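## Task

Take plates B83 and B33 out of plate hotel H1 and drop them into the waste bin WASTE. WASTE has to be standing upright at the end. Every other plate has to be back home in the slot it began in. Nothing counts if it stays in place only because the robot is holding it. At the end, release everything and move the gripper away.

## Robot and tools

Robot: one six-joint Doosan M1013 arm carrying a Robotiq 2F-140 two-finger gripper. The fingers point along the gripper's +z axis and close along its y axis. The reported hand point (end_effector_position) sits between the pads when they are shut. Closed fingertips extend about 33 mm past that point, and open ones about 9 mm. Closing pushes the tips roughly 24 mm further out, so leave that gap above any surface.

Scene frame: origin on the tabletop directly under the arm base, +z up, +x forward, +y to the left when facing along +x. Positions are in metres and orientation is a wxyz quaternion. Near full reach, the printed hand position can drift from the true one.

execute_actions(actions): runs a list of actions one after another. Each action is an object with any of "rows", "steps" and "until". An empty list changes nothing and simply returns the current state and images. "rows" holds 1 to 15 rows, and each row lasts one control step (1/30 s). A row is 9 numbers, all within [-1, 1], ordered dx, dy, dz, rx, ry, rz, position, force_limit, speed.
- dx, dy, dz, rx, ry, rz: a target offset, not a pose. It is expressed in the gripper's own axes and measured from the gripper pose measured when the action began. For the first action in a call, that start is the last pose a result reported. Every row refers back to that same start and does not add to the row before it. Scale: 1.0 = 0.6 m for dx/dy/dz and 180 degrees for the rotation. rx, ry, rz form one rotation vector. Each step, the controller clips the command to at most 70 mm and 16 degrees from the measured pose. When both cannot be met, position wins over orientation.
- position: the absolute finger opening command. +1 is fully open (140 mm), the pads touch near -0.8, and -1 closes until blocked.
- force_limit: the grip force. On parts up to 40 mm wide this is about 14 N at -1, 60 N at 0 and 107 N at +1.
- speed: how fast the fingers move. About 30 mm/s at -1, 140 at 0 and 250 at +1.
"steps" runs from 1 to 450, defaults to 15, and must be at least the number of rows. Once the rows run out, the arm keeps heading for the last row's target and the gripper keeps its last command, so give long moves enough steps. Do not count on the arm drifting on to finish a cut-short move: send the remainder in the next action.
"until" ends an action early as soon as every listed device condition holds. Only the scanner can be named, with its fields code or reads. Give a plain value or a pair [op, value] with op being =, !=, <, <=, > or >=. Numbers always need an op. It does not brake the arm. Any bad value or unknown name makes the whole call get rejected before anything moves.

zoom_image(camera, region): returns a closer view of a region in the latest image from cam_head_left (896x504), cam_head_right (896x504) or cam_wrist (616x616). region is [x0, y0, x1, y1] in pixels, with the origin at the top left and a maximum size of 504x504.
read_manual(section): returns licence text only ("licences") and does nothing to the robot.
finished_scene(scene): closes the given scene number for good and reports whether it succeeded. Call it only once the final state is stable and the gripper has let go.

Results: the state line gives the hand pose and its linear (m/s) and angular (rad/s) velocity. "Hand target" is the pose the controller is heading for now. "pose unreachable" means the clearance check altered or blocked the command. The arm then stops soon and waits for new rows. object_status values: 0 moving; 1 stopped while opening; 2 stopped on something while closing, which is a real grip; 3 reached the command or the pads met (a thin part may still be held). position_measured is in counts and is not linear, running from 3 (open) to 230 (pads meet). A stopped finger holds its place until a new position differs by 0.01 or more. To squeeze harder while the status is 2, raise force_limit and switch position between -1 and -0.98. scanner code is the ID currently read, in lower case (for example b83), or no_read, and it is never wrong. reads counts how many times it changed from no_read to an ID. The results also show MOTOR HOT warnings and fault lines. Images come in the order cam_head_left, cam_head_right, cam_wrist, together with any calibration changes.

Workcell: in hotel H1, slot 1 is the bottom of six slots. Each plate carries its ID on a front label. A plate is home when it sits flat on its shelf, short end facing out, and is pushed fully back against the stop. If you release a plate far from home it may tip off. If a label cannot be read, place the plate flat in nest RD with well A1 at the corner marked A1, and keep the scanner's view clear. Well A1 lies at the labelled short end, in the corner opposite the labelled long side. WASTE is loose on the table: release a plate only once it is fully inside the bin, and keep the bin upright. Occasional brief tugs on a held part or nudges to loose items can happen.

Avoid: knocking anything off the table. Also avoid drops, slams and strong pushes. If contact torque reaches a joint's limit (waist/shoulder 319, elbow 150, wrist joints 42.3 N m), or an outside force reaches 144 N, the arm halts for 10 s, yields and skips the rest of the call. Holding loads heats the motors, and overheating sets the brakes. Start moves gently by increasing the offset a little each row; 0.01 per row gives 0.18 m/s. Between replies the robot keeps executing your last command.

Each tool is called after "Call:" as name([rows], argument=value, ...), one row to a line, values as JSON.

## Session

Call:
execute_actions(actions=[])

Scene clock: 0.00 s.
end_effector_position=(+0.5154, -0.3846, +0.3129) position_measured=3 object_status=3 end_effector_quat_wxyz=(-0.335, +0.351, +0.594, -0.642) end_effector_velocity=(+0.001, +0.001, +0.000) end_effector_angular_velocity=(-0.001, -0.001, +0.002)
Joint positions: [-0.321  0.756  1.588 -1.057  2.09  -0.637]
Joint velocities: [ 0.001 -0.    -0.    -0.    -0.001  0.001]
Hand target: +0.515, -0.385, +0.313; -0.335, +0.351, +0.594, -0.642
scanner: code=no_read reads=0

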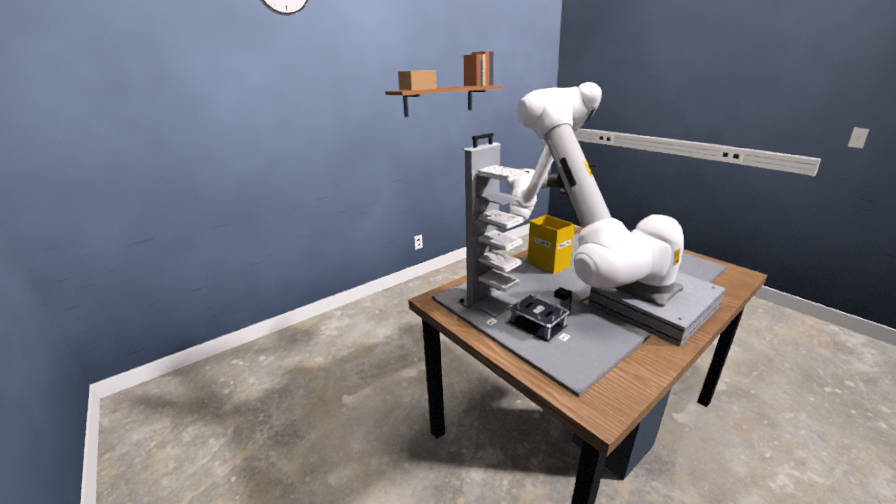

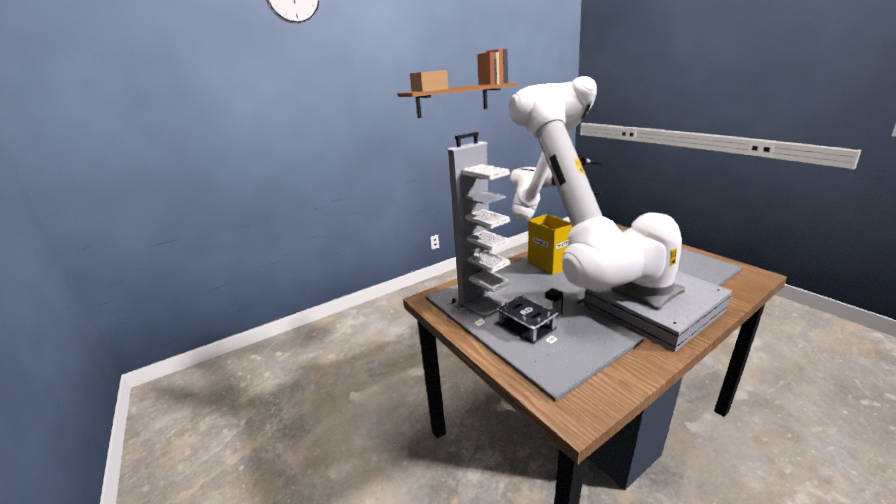

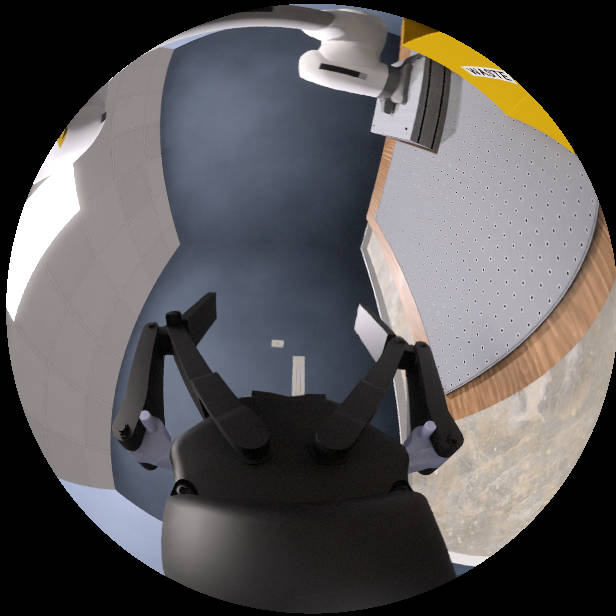

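Call:
zoom_image(camera="cam_head_left", region=[430, 120, 630, 350])

Call:
zoom_image(camera="cam_head_right", region=[420, 120, 620, 350])

Region (430, 120, 630, 350) of cam_head_left's 896x504 image, scaled by 2.191, with more detail than that image has; it fills the left 438 columns of this view, and the rest is white.

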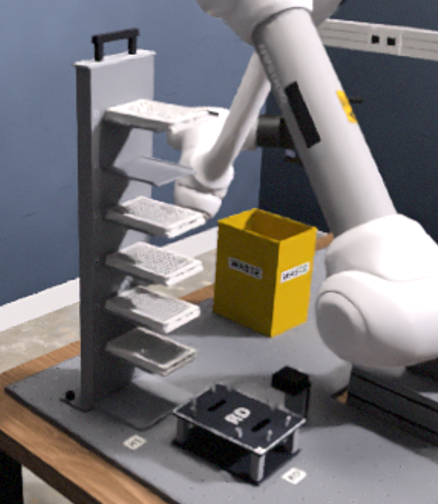

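Region (420, 120, 620, 350) of cam_head_right's 896x504 image, scaled by 2.191, with more detail than that image has; it fills the left 438 columns of this view, and the rest is white.

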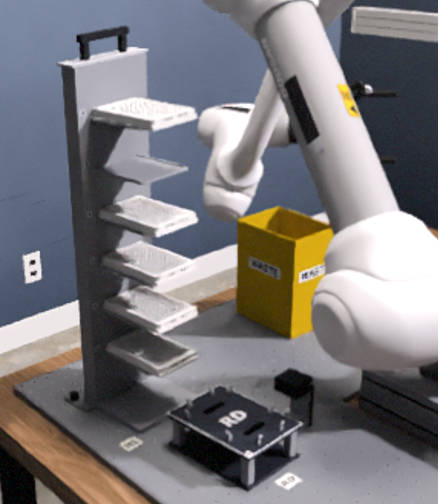

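Call:
execute_actions([
  {"rows":[[0.03,-0.2,0.02,0,-0.1,0,1,0,0],[0.1,-0.653,0.075,-0.017,-0.321,0.015,1,0,0]],"steps":60},
  {"rows":[[0,0,0,0,0,-0.5,1,0,0]],"steps":45},
  {"rows":[[0,-0.3,-0.3,0.25,0,0,1,0,0]],"steps":60},
])

Scene clock: 24.30 s.
end_effector_position=(+0.6305, -0.1520, +0.7035) position_measured=3 object_status=3 end_effector_quat_wxyz=(+0.279, +0.629, -0.264, +0.676) end_effector_velocity=(+0.001, +0.000, -0.001) end_effector_angular_velocity=(-0.001, +0.001, +0.001)
Joint positions: [ 0.079 -0.217  2.07  -1.859  0.939 -2.729]
Joint velocities: [ 0.     0.001  0.    -0.001 -0.    -0.   ]
Hand target: +0.630, -0.152, +0.704; +0.279, +0.629, -0.264, +0.676
Off the commanded pose: 0.000 m, 0 deg.
scanner: code=no_read reads=0
camera_calibration (this result's frames):
cam_wrist: T_world_to_cam=[[-0.798065, -0.598674, 0.0684156, 0.340942], [-0.215593, 0.177669, -0.960184, 0.845813], [0.562682, -0.78104, -0.270861, -0.102122], [0, 0, 0, 1]] pos_world=[0.511908, -0.0259223, 0.76115]

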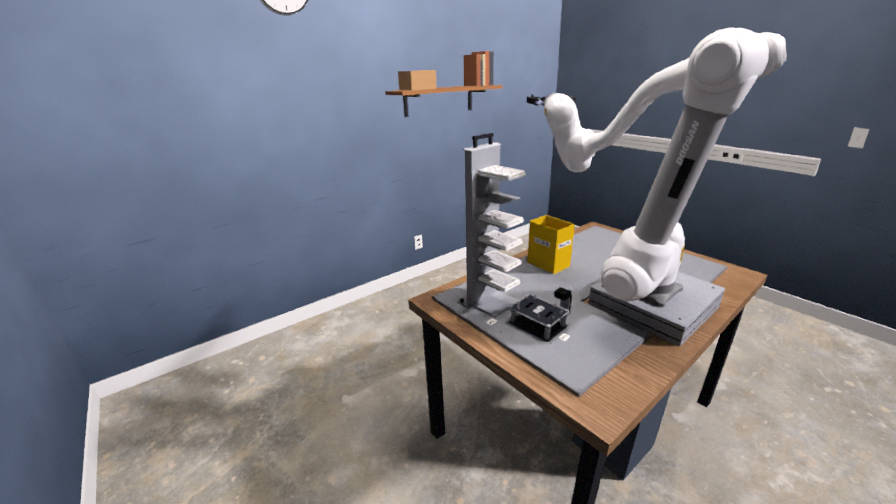

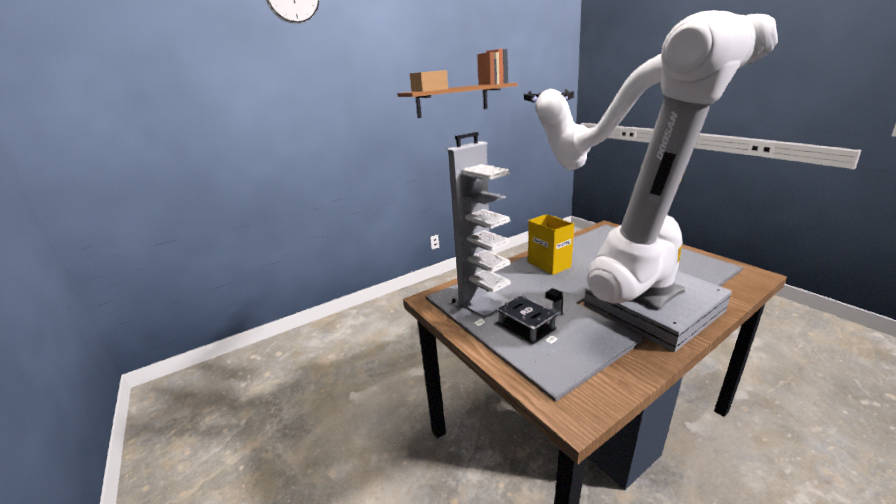

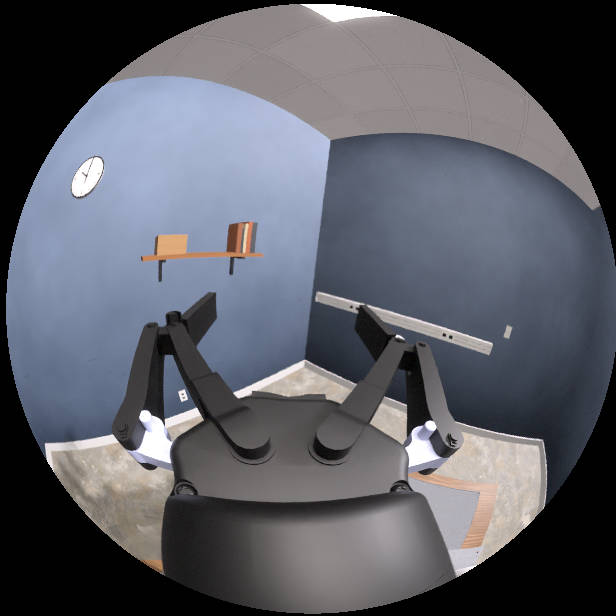

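Call:
execute_actions([
  {"rows":[[0.03,0,-0.2,0,0,0,1,0,0],[0.08,-0.02,-0.73,0,0,0,1,0,0]],"steps":60},
  {"rows":[[0,-0.1,-0.41,0.25,0,0,1,0,0]],"steps":50},
  {"rows":[[-0.5,0,0,0,0,0,1,0,0]],"steps":50},
])

Call:
zoom_image(camera="cam_wrist", region=[200, 150, 420, 420])

Scene clock: 33.77 s.
end_effector_position=(+0.2141, +0.3709, +0.4057) position_measured=3 object_status=3 end_effector_quat_wxyz=(+0.017, +0.688, +0.014, +0.725) end_effector_velocity=(+0.000, +0.000, -0.000) end_effector_angular_velocity=(-0.002, -0.001, -0.000)
Joint positions: [ 1.773  0.091  2.427 -1.418  1.742 -2.214]
Joint velocities: [-0.001  0.002 -0.    -0.001  0.    -0.   ]
Hand target: +0.214, +0.371, +0.406; +0.017, +0.688, +0.014, +0.725
Off the commanded pose: 0.000 m, 0 deg.
scanner: code=no_read reads=0
camera_calibration (this result's frames):
cam_wrist: T_world_to_cam=[[-0.140436, -0.982843, 0.11957, 0.323], [-0.294291, -0.0738714, -0.952857, 0.484381], [0.945342, -0.169004, -0.278868, 0.154166], [0, 0, 0, 1]] pos_world=[0.0421701, 0.379295, 0.465917]

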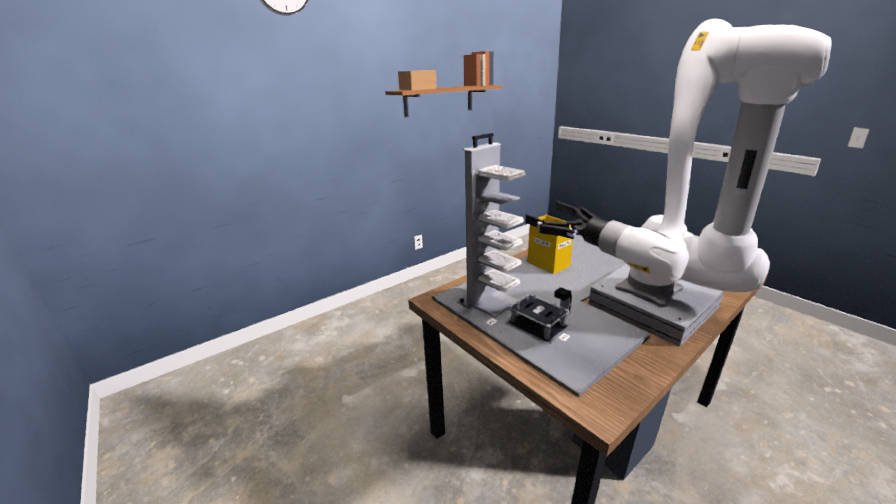

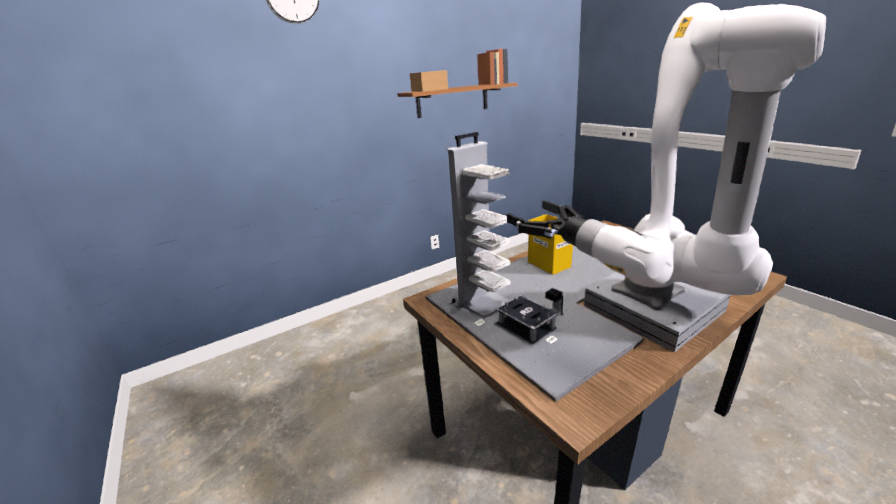

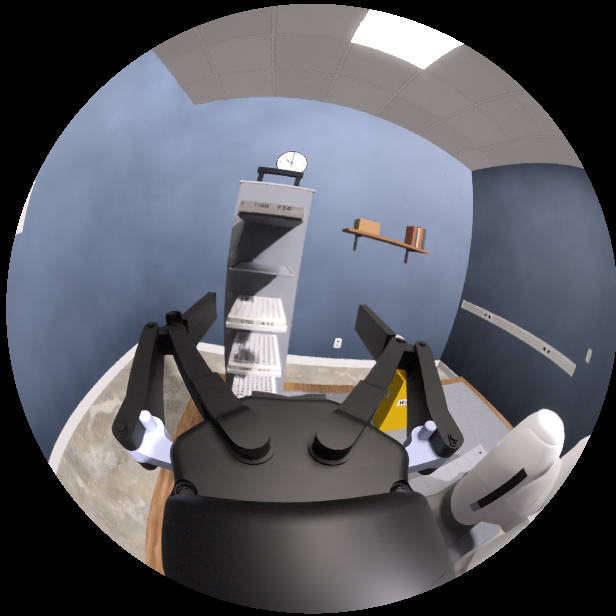

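Region (200, 150, 420, 420) of cam_wrist's 616x616 image, scaled by 1.867, with more detail than that image has; it fills the left 411 columns of this view, and the rest is white.

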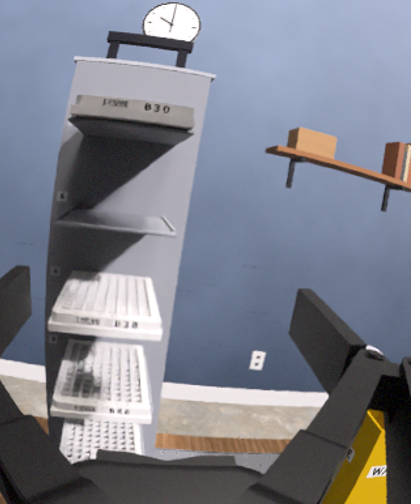

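Call:
execute_actions([
  {"rows":[[-0.1,-0.03,0,0,-0.017,0.014,1,0,0],[-0.26,-0.06,0.05,0,-0.017,0.014,1,0,0]],"steps":40},
])

Call:
zoom_image(camera="cam_wrist", region=[190, 180, 400, 420])

Scene clock: 40.20 s.
end_effector_position=(+0.2522, +0.4000, +0.2502) position_measured=3 object_status=3 end_effector_quat_wxyz=(+0.001, +0.707, -0.001, +0.707) end_effector_velocity=(+0.000, -0.000, +0.000) end_effector_angular_velocity=(+0.001, +0.001, -0.000)
Joint positions: [ 1.666  0.425  2.447 -1.458  1.599 -1.822]
Joint velocities: [-0.    -0.001 -0.     0.    -0.001 -0.   ]
Hand target: +0.252, +0.400, +0.250; +0.001, +0.707, -0.001, +0.707
Off the commanded pose: 0.000 m, 0 deg.
scanner: code=no_read reads=0
camera_calibration (this result's frames):
cam_wrist: T_world_to_cam=[[-0.134566, -0.987387, 0.0834221, 0.384937], [-0.344439, -0.032329, -0.938252, 0.341915], [0.929115, -0.15499, -0.335744, 0.0924156], [0, 0, 0, 1]] pos_world=[0.0837037, 0.405459, 0.319718]

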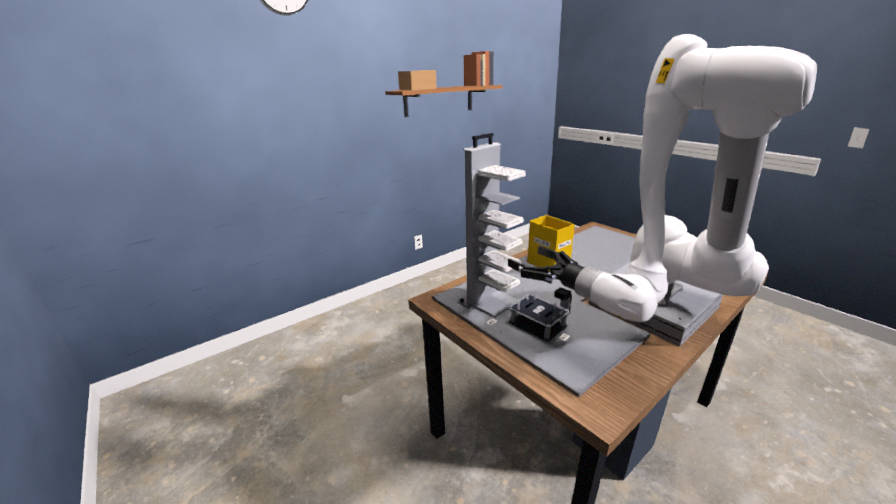

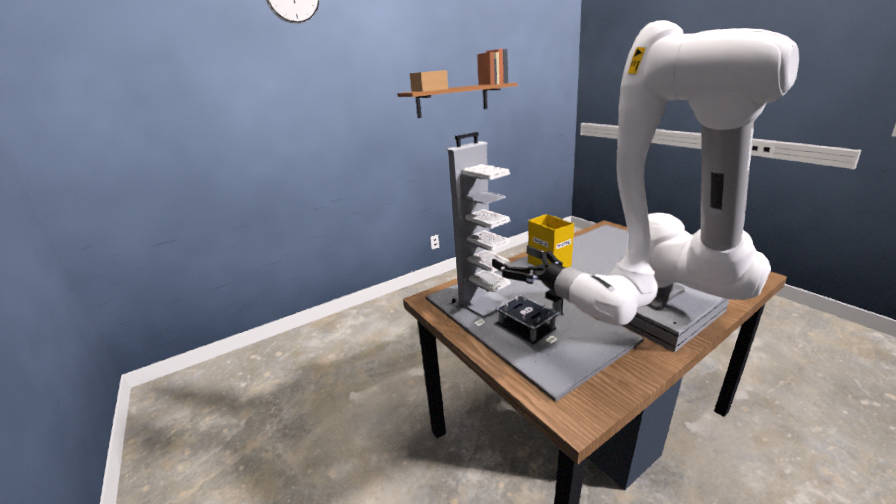

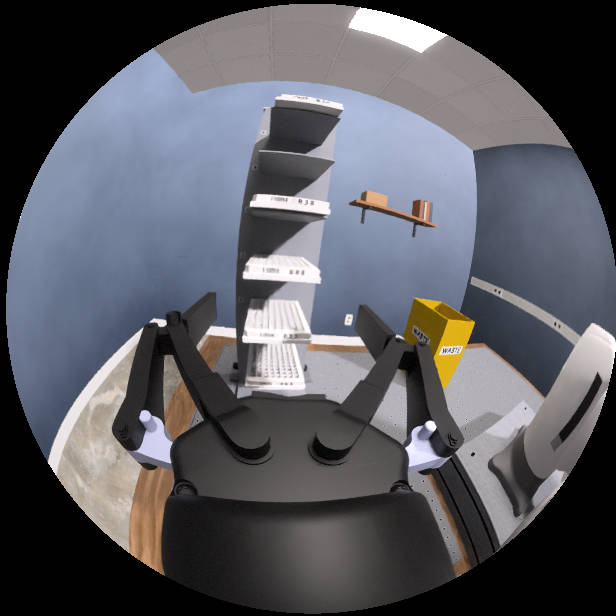

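Region (190, 180, 400, 420) of cam_wrist's 616x616 image, scaled by 2.100, with more detail than that image has; it fills the left 441 columns of this view, and the rest is white.

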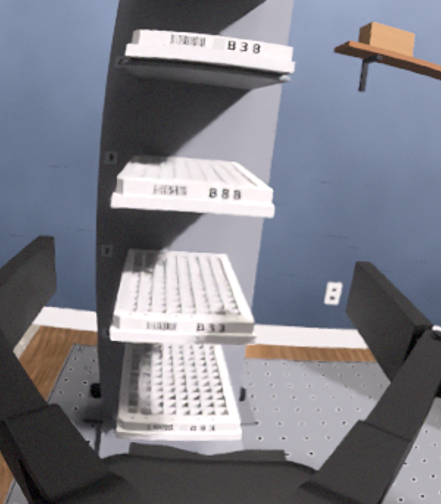

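Call:
execute_actions([
  {"rows":[[-0.04,-0.005,0.02,0,0,0,1,0,0],[-0.08,-0.01,0.09,0,0,0,1,0,0]],"steps":25},
])

Call:
zoom_image(camera="cam_head_right", region=[440, 210, 640, 360])

Scene clock: 46.83 s.
end_effector_position=(+0.3061, +0.4059, +0.2021) position_measured=3 object_status=3 end_effector_quat_wxyz=(+0.001, +0.707, -0.001, +0.707) end_effector_velocity=(+0.000, -0.000, -0.000) end_effector_angular_velocity=(-0.002, -0.000, -0.001)
Joint positions: [ 1.532  0.543  2.448 -1.588  1.566 -1.704]
Joint velocities: [-0.001  0.001 -0.    -0.     0.    -0.001]
Hand target: +0.306, +0.406, +0.202; +0.001, +0.707, -0.001, +0.707
Off the commanded pose: 0.000 m, 0 deg.
scanner: code=no_read reads=0
camera_calibration (this result's frames):
cam_wrist: T_world_to_cam=[[-0.134365, -0.987415, 0.0834121, 0.401978], [-0.344358, -0.0324022, -0.938279, 0.315597], [0.929174, -0.154795, -0.33567, 0.0270192], [0, 0, 0, 1]] pos_world=[0.137584, 0.411327, 0.271658]

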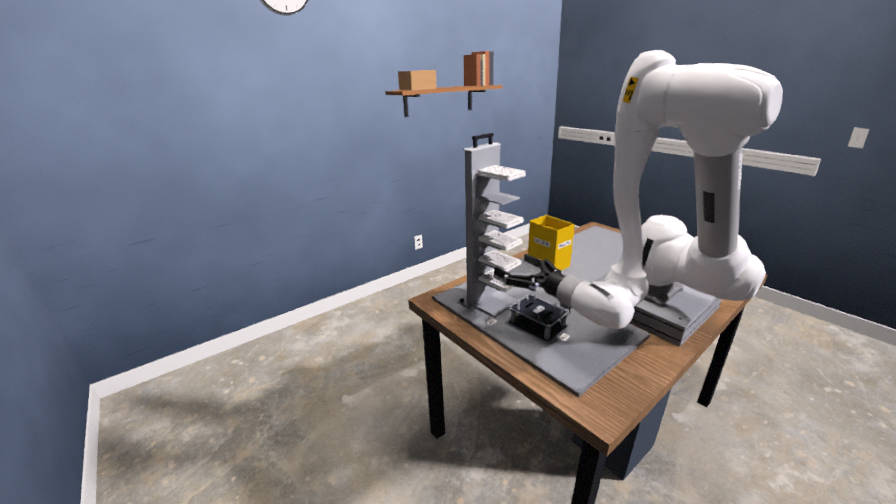

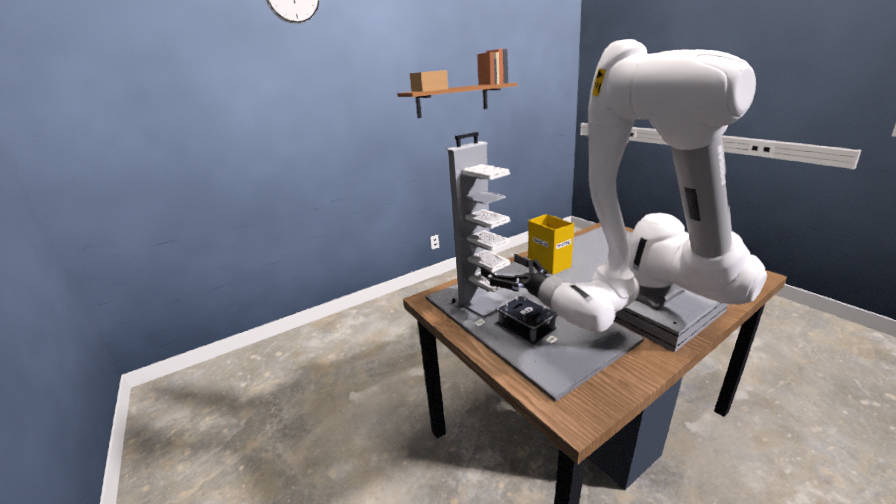

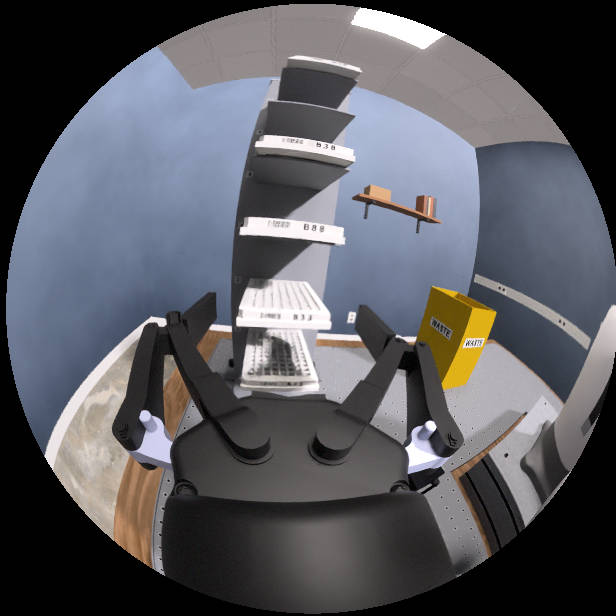

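Region (440, 210, 640, 360) of cam_head_right's 896x504 image, scaled by 2.520, with more detail than that image has; it fills the top 378 rows of this view, and the rest is white.

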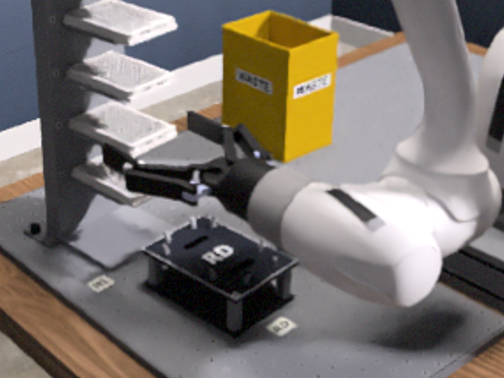

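Call:
execute_actions([
  {"rows":[[-0.004,0,0.03,0,0,0,0.6,0,0],[-0.007,0,0.06,0,0,0,0.6,0,0],[-0.007,0,0.105,0,0,0,0.6,0,0]],"steps":22},
  {"rows":[[0,0,0,0,0,0,-1,0,-0.5]],"steps":25},
  {"rows":[[0.005,0,0,0,0,0,-1,0,0],[0.012,0,0,0,0,0,-1,0,0]],"steps":10},
])

Scene clock: 62.20 s.
end_effector_position=(+0.3687, +0.4088, +0.1980) position_measured=76 object_status=2 end_effector_quat_wxyz=(-0.002, +0.707, +0.001, +0.707) end_effector_velocity=(-0.000, +0.001, -0.000) end_effector_angular_velocity=(-0.001, +0.000, +0.002)
Joint positions: [ 1.378  0.554  2.445 -1.747  1.544 -1.693]
Joint velocities: [ 0.001  0.    -0.    -0.002 -0.    -0.001]
Hand target: +0.369, +0.407, +0.198; +0.000, +0.707, -0.000, +0.707
Off the commanded pose: 0.003 m, 0 deg.
TORQUE FAULT: the external load on joint 4 (forearm roll) reached its load limit, and the arm stopped for 10 seconds. The arm's remaining commands of this call were not run. The arm holds where it stopped, with its grip as last carried out, and accepts commands again: back off and push less far. The arm stops again, at the same cost, whenever a joint's load reaches its limit.
scanner: code=no_read reads=0
camera_calibration (this result's frames):
cam_wrist: T_world_to_cam=[[-0.128221, -0.988365, 0.0818197, 0.412055], [-0.343939, -0.033065, -0.93841, 0.333529], [0.930196, -0.148465, -0.335698, -0.0350274], [0, 0, 0, 1]] pos_world=[0.20013, 0.413089, 0.267514]

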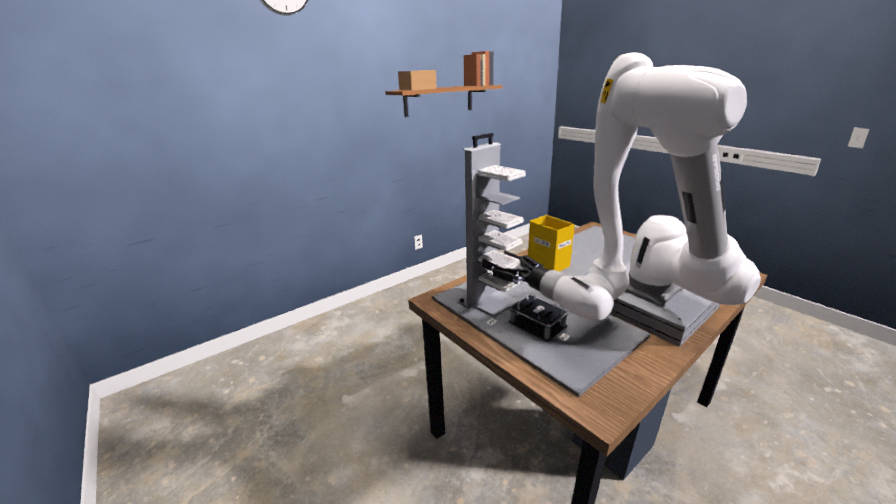

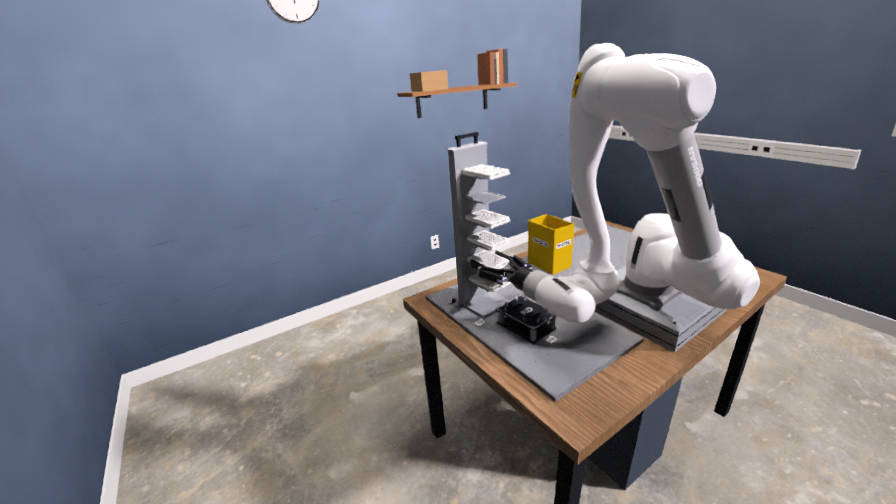

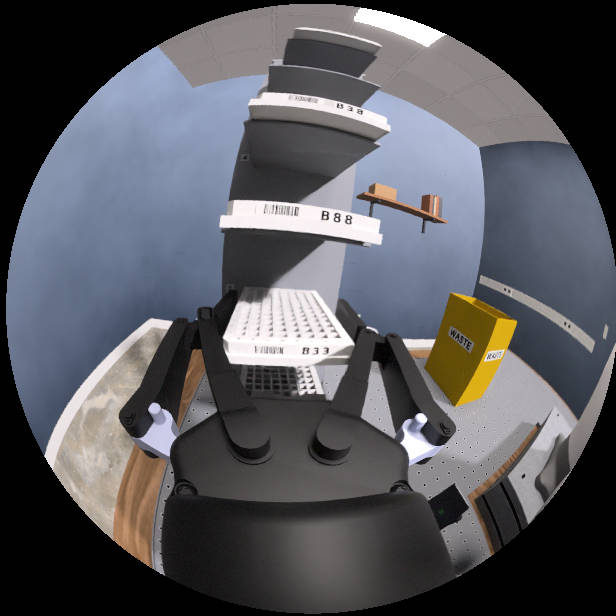

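Call:
execute_actions([
  {"rows":[[0,0,0,0,0,0,0.7,0,0]],"steps":8},
  {"rows":[[0.022,-0.004,-0.02,0.015,0,0,0.7,0,0]],"steps":15},
])

Call:
zoom_image(camera="cam_wrist", region=[170, 180, 410, 400])

Call:
zoom_image(camera="cam_head_left", region=[460, 180, 560, 300])

Scene clock: 67.27 s.
end_effector_position=(+0.3570, +0.4104, +0.2112) position_measured=41 object_status=3 end_effector_quat_wxyz=(-0.018, +0.707, +0.017, +0.707) end_effector_velocity=(+0.000, -0.000, -0.000) end_effector_angular_velocity=(-0.001, -0.001, -0.001)
Joint positions: [ 1.4    0.516  2.473 -1.77   1.539 -1.702]
Joint velocities: [-0.     0.001  0.     0.     0.001  0.   ]
Hand target: +0.357, +0.410, +0.211; -0.018, +0.707, +0.017, +0.707
Off the commanded pose: 0.000 m, 0 deg.
scanner: code=no_read reads=0
camera_calibration (this result's frames):
cam_wrist: T_world_to_cam=[[-0.0827364, -0.99316, 0.0823885, 0.396638], [-0.341982, -0.0493574, -0.93841, 0.347917], [0.936057, -0.105816, -0.335559, -0.0391417], [0, 0, 0, 1]] pos_world=[0.188437, 0.406956, 0.280676]

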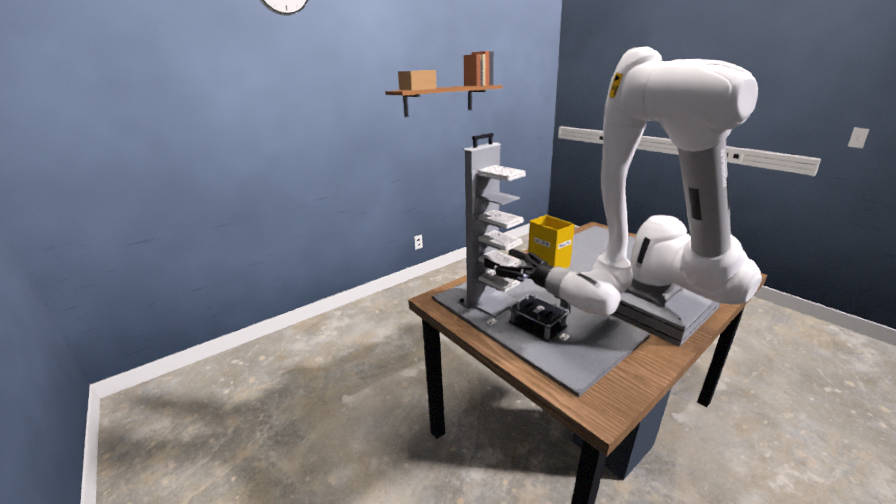

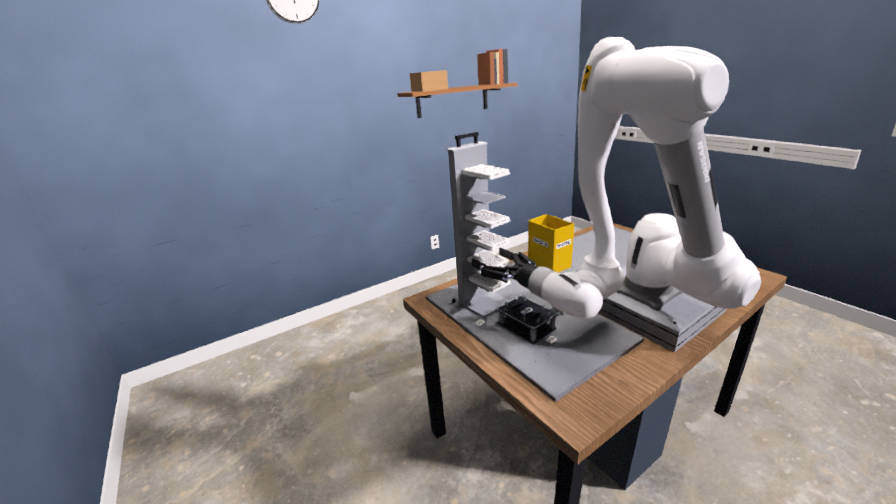

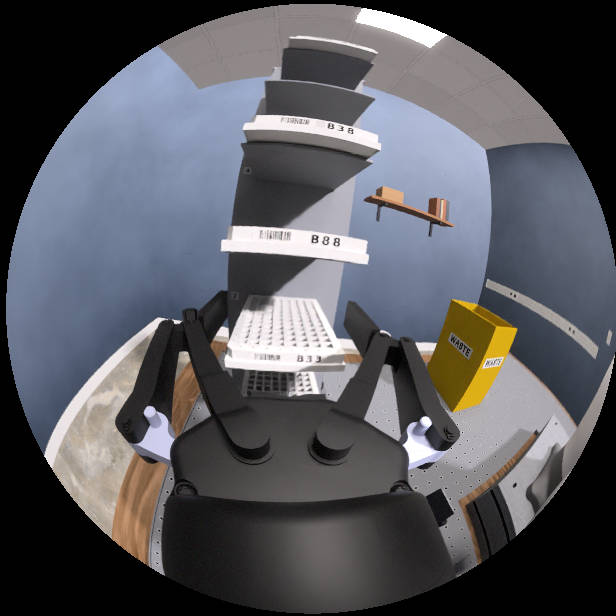

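Region (170, 180, 410, 400) of cam_wrist's 616x616 image, scaled by 2.100, with more detail than that image has; it fills the top 462 rows of this view, and the rest is white.

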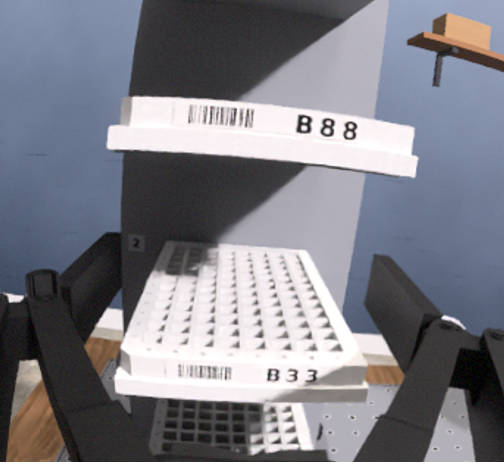

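Region (460, 180, 560, 300) of cam_head_left's 896x504 image, scaled by 4.200, with more detail than that image has.

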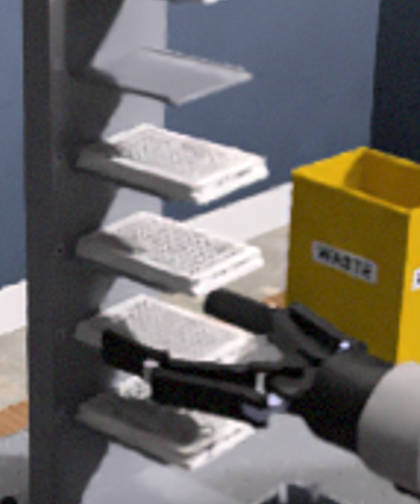

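Call:
execute_actions([
  {"rows":[[-0.012,0.003,-0.047,0,0,0,0.7,-0.5,0]],"steps":15},
  {"rows":[[0,0,0,0,0,0,-1,-0.5,-0.7]],"steps":30},
])

Scene clock: 70.70 s.
end_effector_position=(+0.3289, +0.4073, +0.2040) position_measured=86 object_status=2 end_effector_quat_wxyz=(-0.018, +0.707, +0.017, +0.707) end_effector_velocity=(-0.000, -0.000, -0.001) end_effector_angular_velocity=(-0.002, +0.000, +0.000)
Joint positions: [ 1.471  0.533  2.479 -1.701  1.553 -1.681]
Joint velocities: [ 0.     0.001  0.     0.    -0.    -0.   ]
Hand target: +0.329, +0.407, +0.204; -0.018, +0.707, +0.017, +0.707
Off the commanded pose: 0.000 m, 0 deg.
scanner: code=no_read reads=0
camera_calibration (this result's frames):
cam_wrist: T_world_to_cam=[[-0.0825115, -0.993183, 0.0823406, 0.391751], [-0.341997, -0.0493866, -0.938402, 0.331445], [0.936071, -0.105589, -0.335591, -0.0156408], [0, 0, 0, 1]] pos_world=[0.160318, 0.403797, 0.273523]

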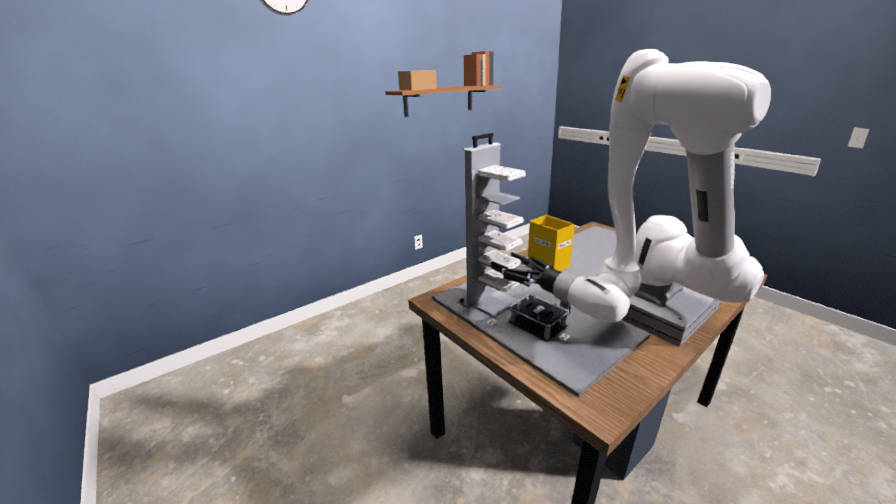

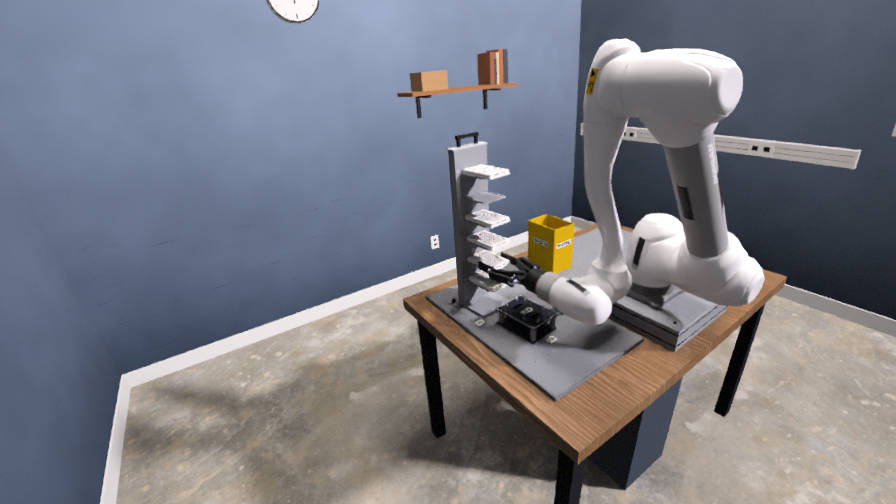

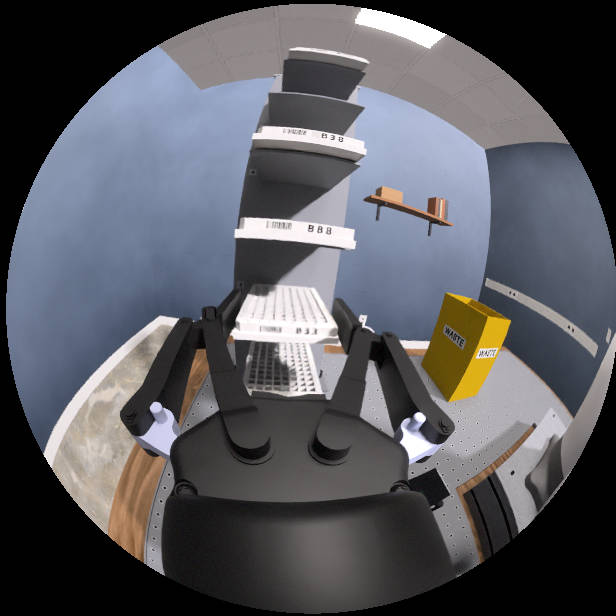

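Call:
execute_actions([
  {"rows":[[0.002,0,-0.01,0,0,0,-1,-0.5,0],[0.004,0,-0.02,0,0,0,-1,-0.5,0],[0.006,0,-0.03,0,0,0,-1,-0.5,0],[0.006,0,-0.04,0,0,0,-1,-0.5,0]],"steps":15},
])

Scene clock: 73.23 s.
end_effector_position=(+0.3050, +0.4057, +0.2077) position_measured=102 object_status=2 end_effector_quat_wxyz=(-0.018, +0.707, +0.017, +0.707) end_effector_velocity=(+0.000, +0.002, -0.000) end_effector_angular_velocity=(+0.002, +0.001, -0.000)
Joint positions: [ 1.533  0.523  2.481 -1.639  1.56  -1.69 ]
Joint velocities: [-0.001  0.001 -0.003  0.    -0.001 -0.   ]
Hand target: +0.305, +0.406, +0.208; -0.018, +0.707, +0.017, +0.707
Off the commanded pose: 0.000 m, 0 deg.
scanner: code=no_read reads=0
camera_calibration (this result's frames):
cam_wrist: T_world_to_cam=[[-0.0831547, -0.99311, 0.0825701, 0.388056], [-0.341991, -0.0493864, -0.938405, 0.326625], [0.936017, -0.106271, -0.335528, 0.00802659], [0, 0, 0, 1]] pos_world=[0.136458, 0.402366, 0.277158]

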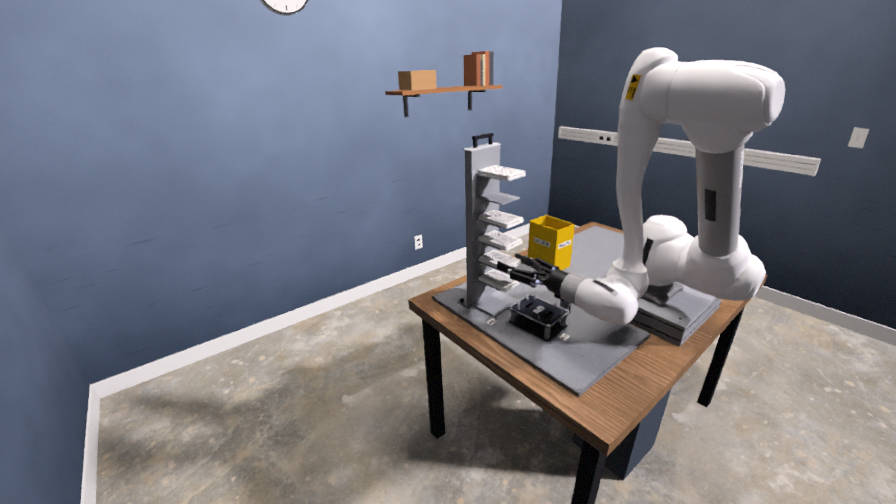

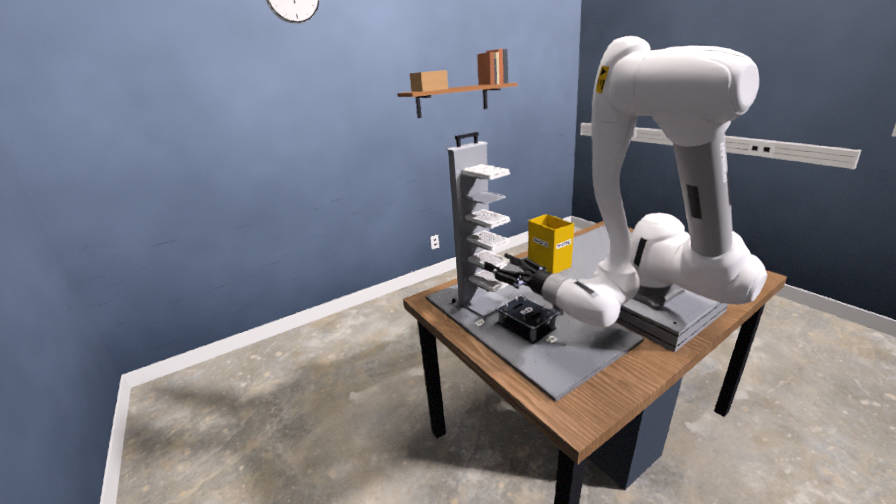

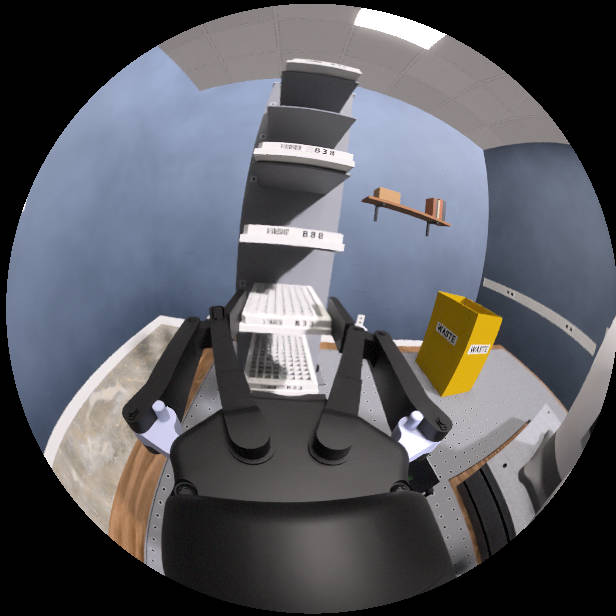

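Call:
execute_actions([
  {"rows":[[0,0,-0.01,0,0,0,-1,-0.5,0],[0,0,-0.02,0,0,0,-1,-0.5,0],[0,0,-0.03,0,0,0,-1,-0.5,0],[0,0,-0.04,0,0,0,-1,-0.5,0]],"steps":15},
  {"rows":[[0,0,0,0,0,0,0.4,-0.5,-0.5]],"steps":12},
  {"rows":[[-0.006,0,0.032,0,0,0,0.4,-0.5,0]],"steps":12},
  {"rows":[[0,0,0,0,0,0,-1,0,-0.7]],"steps":22},
])

Scene clock: 81.57 s.
end_effector_position=(+0.3001, +0.4057, +0.2041) position_measured=92 object_status=2 end_effector_quat_wxyz=(-0.018, +0.707, +0.017, +0.707) end_effector_velocity=(-0.000, +0.000, -0.001) end_effector_angular_velocity=(-0.002, +0.000, +0.001)
Joint positions: [ 1.545  0.533  2.48  -1.627  1.562 -1.682]
Joint velocities: [ 0.001  0.003  0.     0.    -0.     0.001]
Hand target: +0.300, +0.406, +0.204; -0.018, +0.707, +0.017, +0.707
Off the commanded pose: 0.000 m, 0 deg.
scanner: code=no_read reads=0
camera_calibration (this result's frames):
cam_wrist: T_world_to_cam=[[-0.0829624, -0.993147, 0.0823232, 0.387907], [-0.342026, -0.0492142, -0.938401, 0.321514], [0.936021, -0.106009, -0.335599, 0.0113105], [0, 0, 0, 1]] pos_world=[0.131561, 0.402271, 0.273571]

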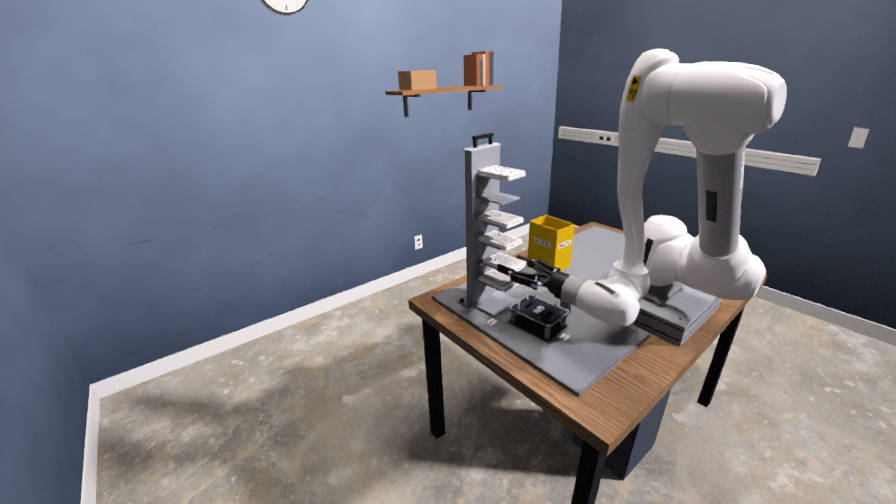

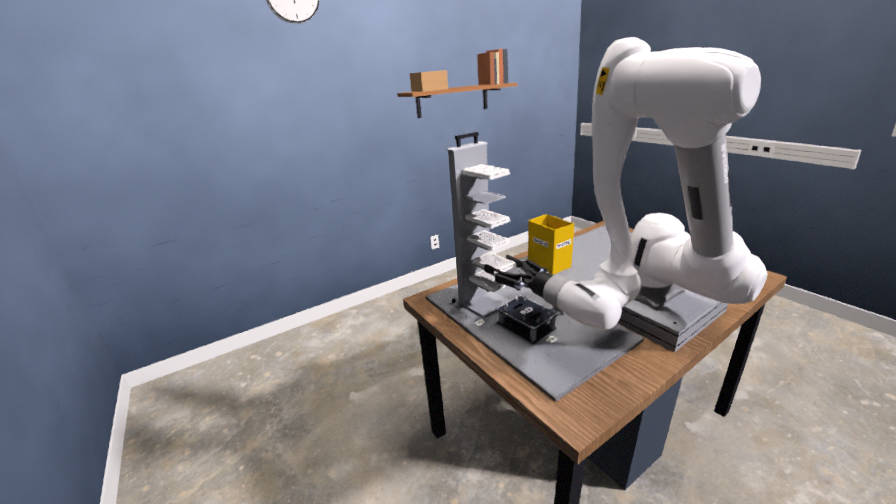

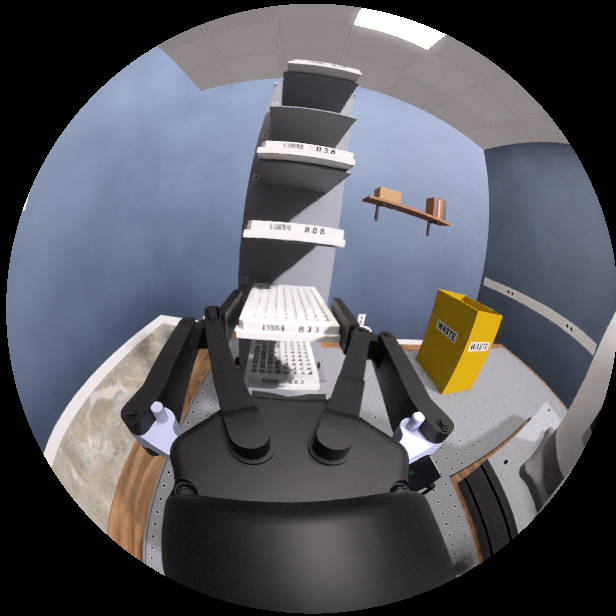

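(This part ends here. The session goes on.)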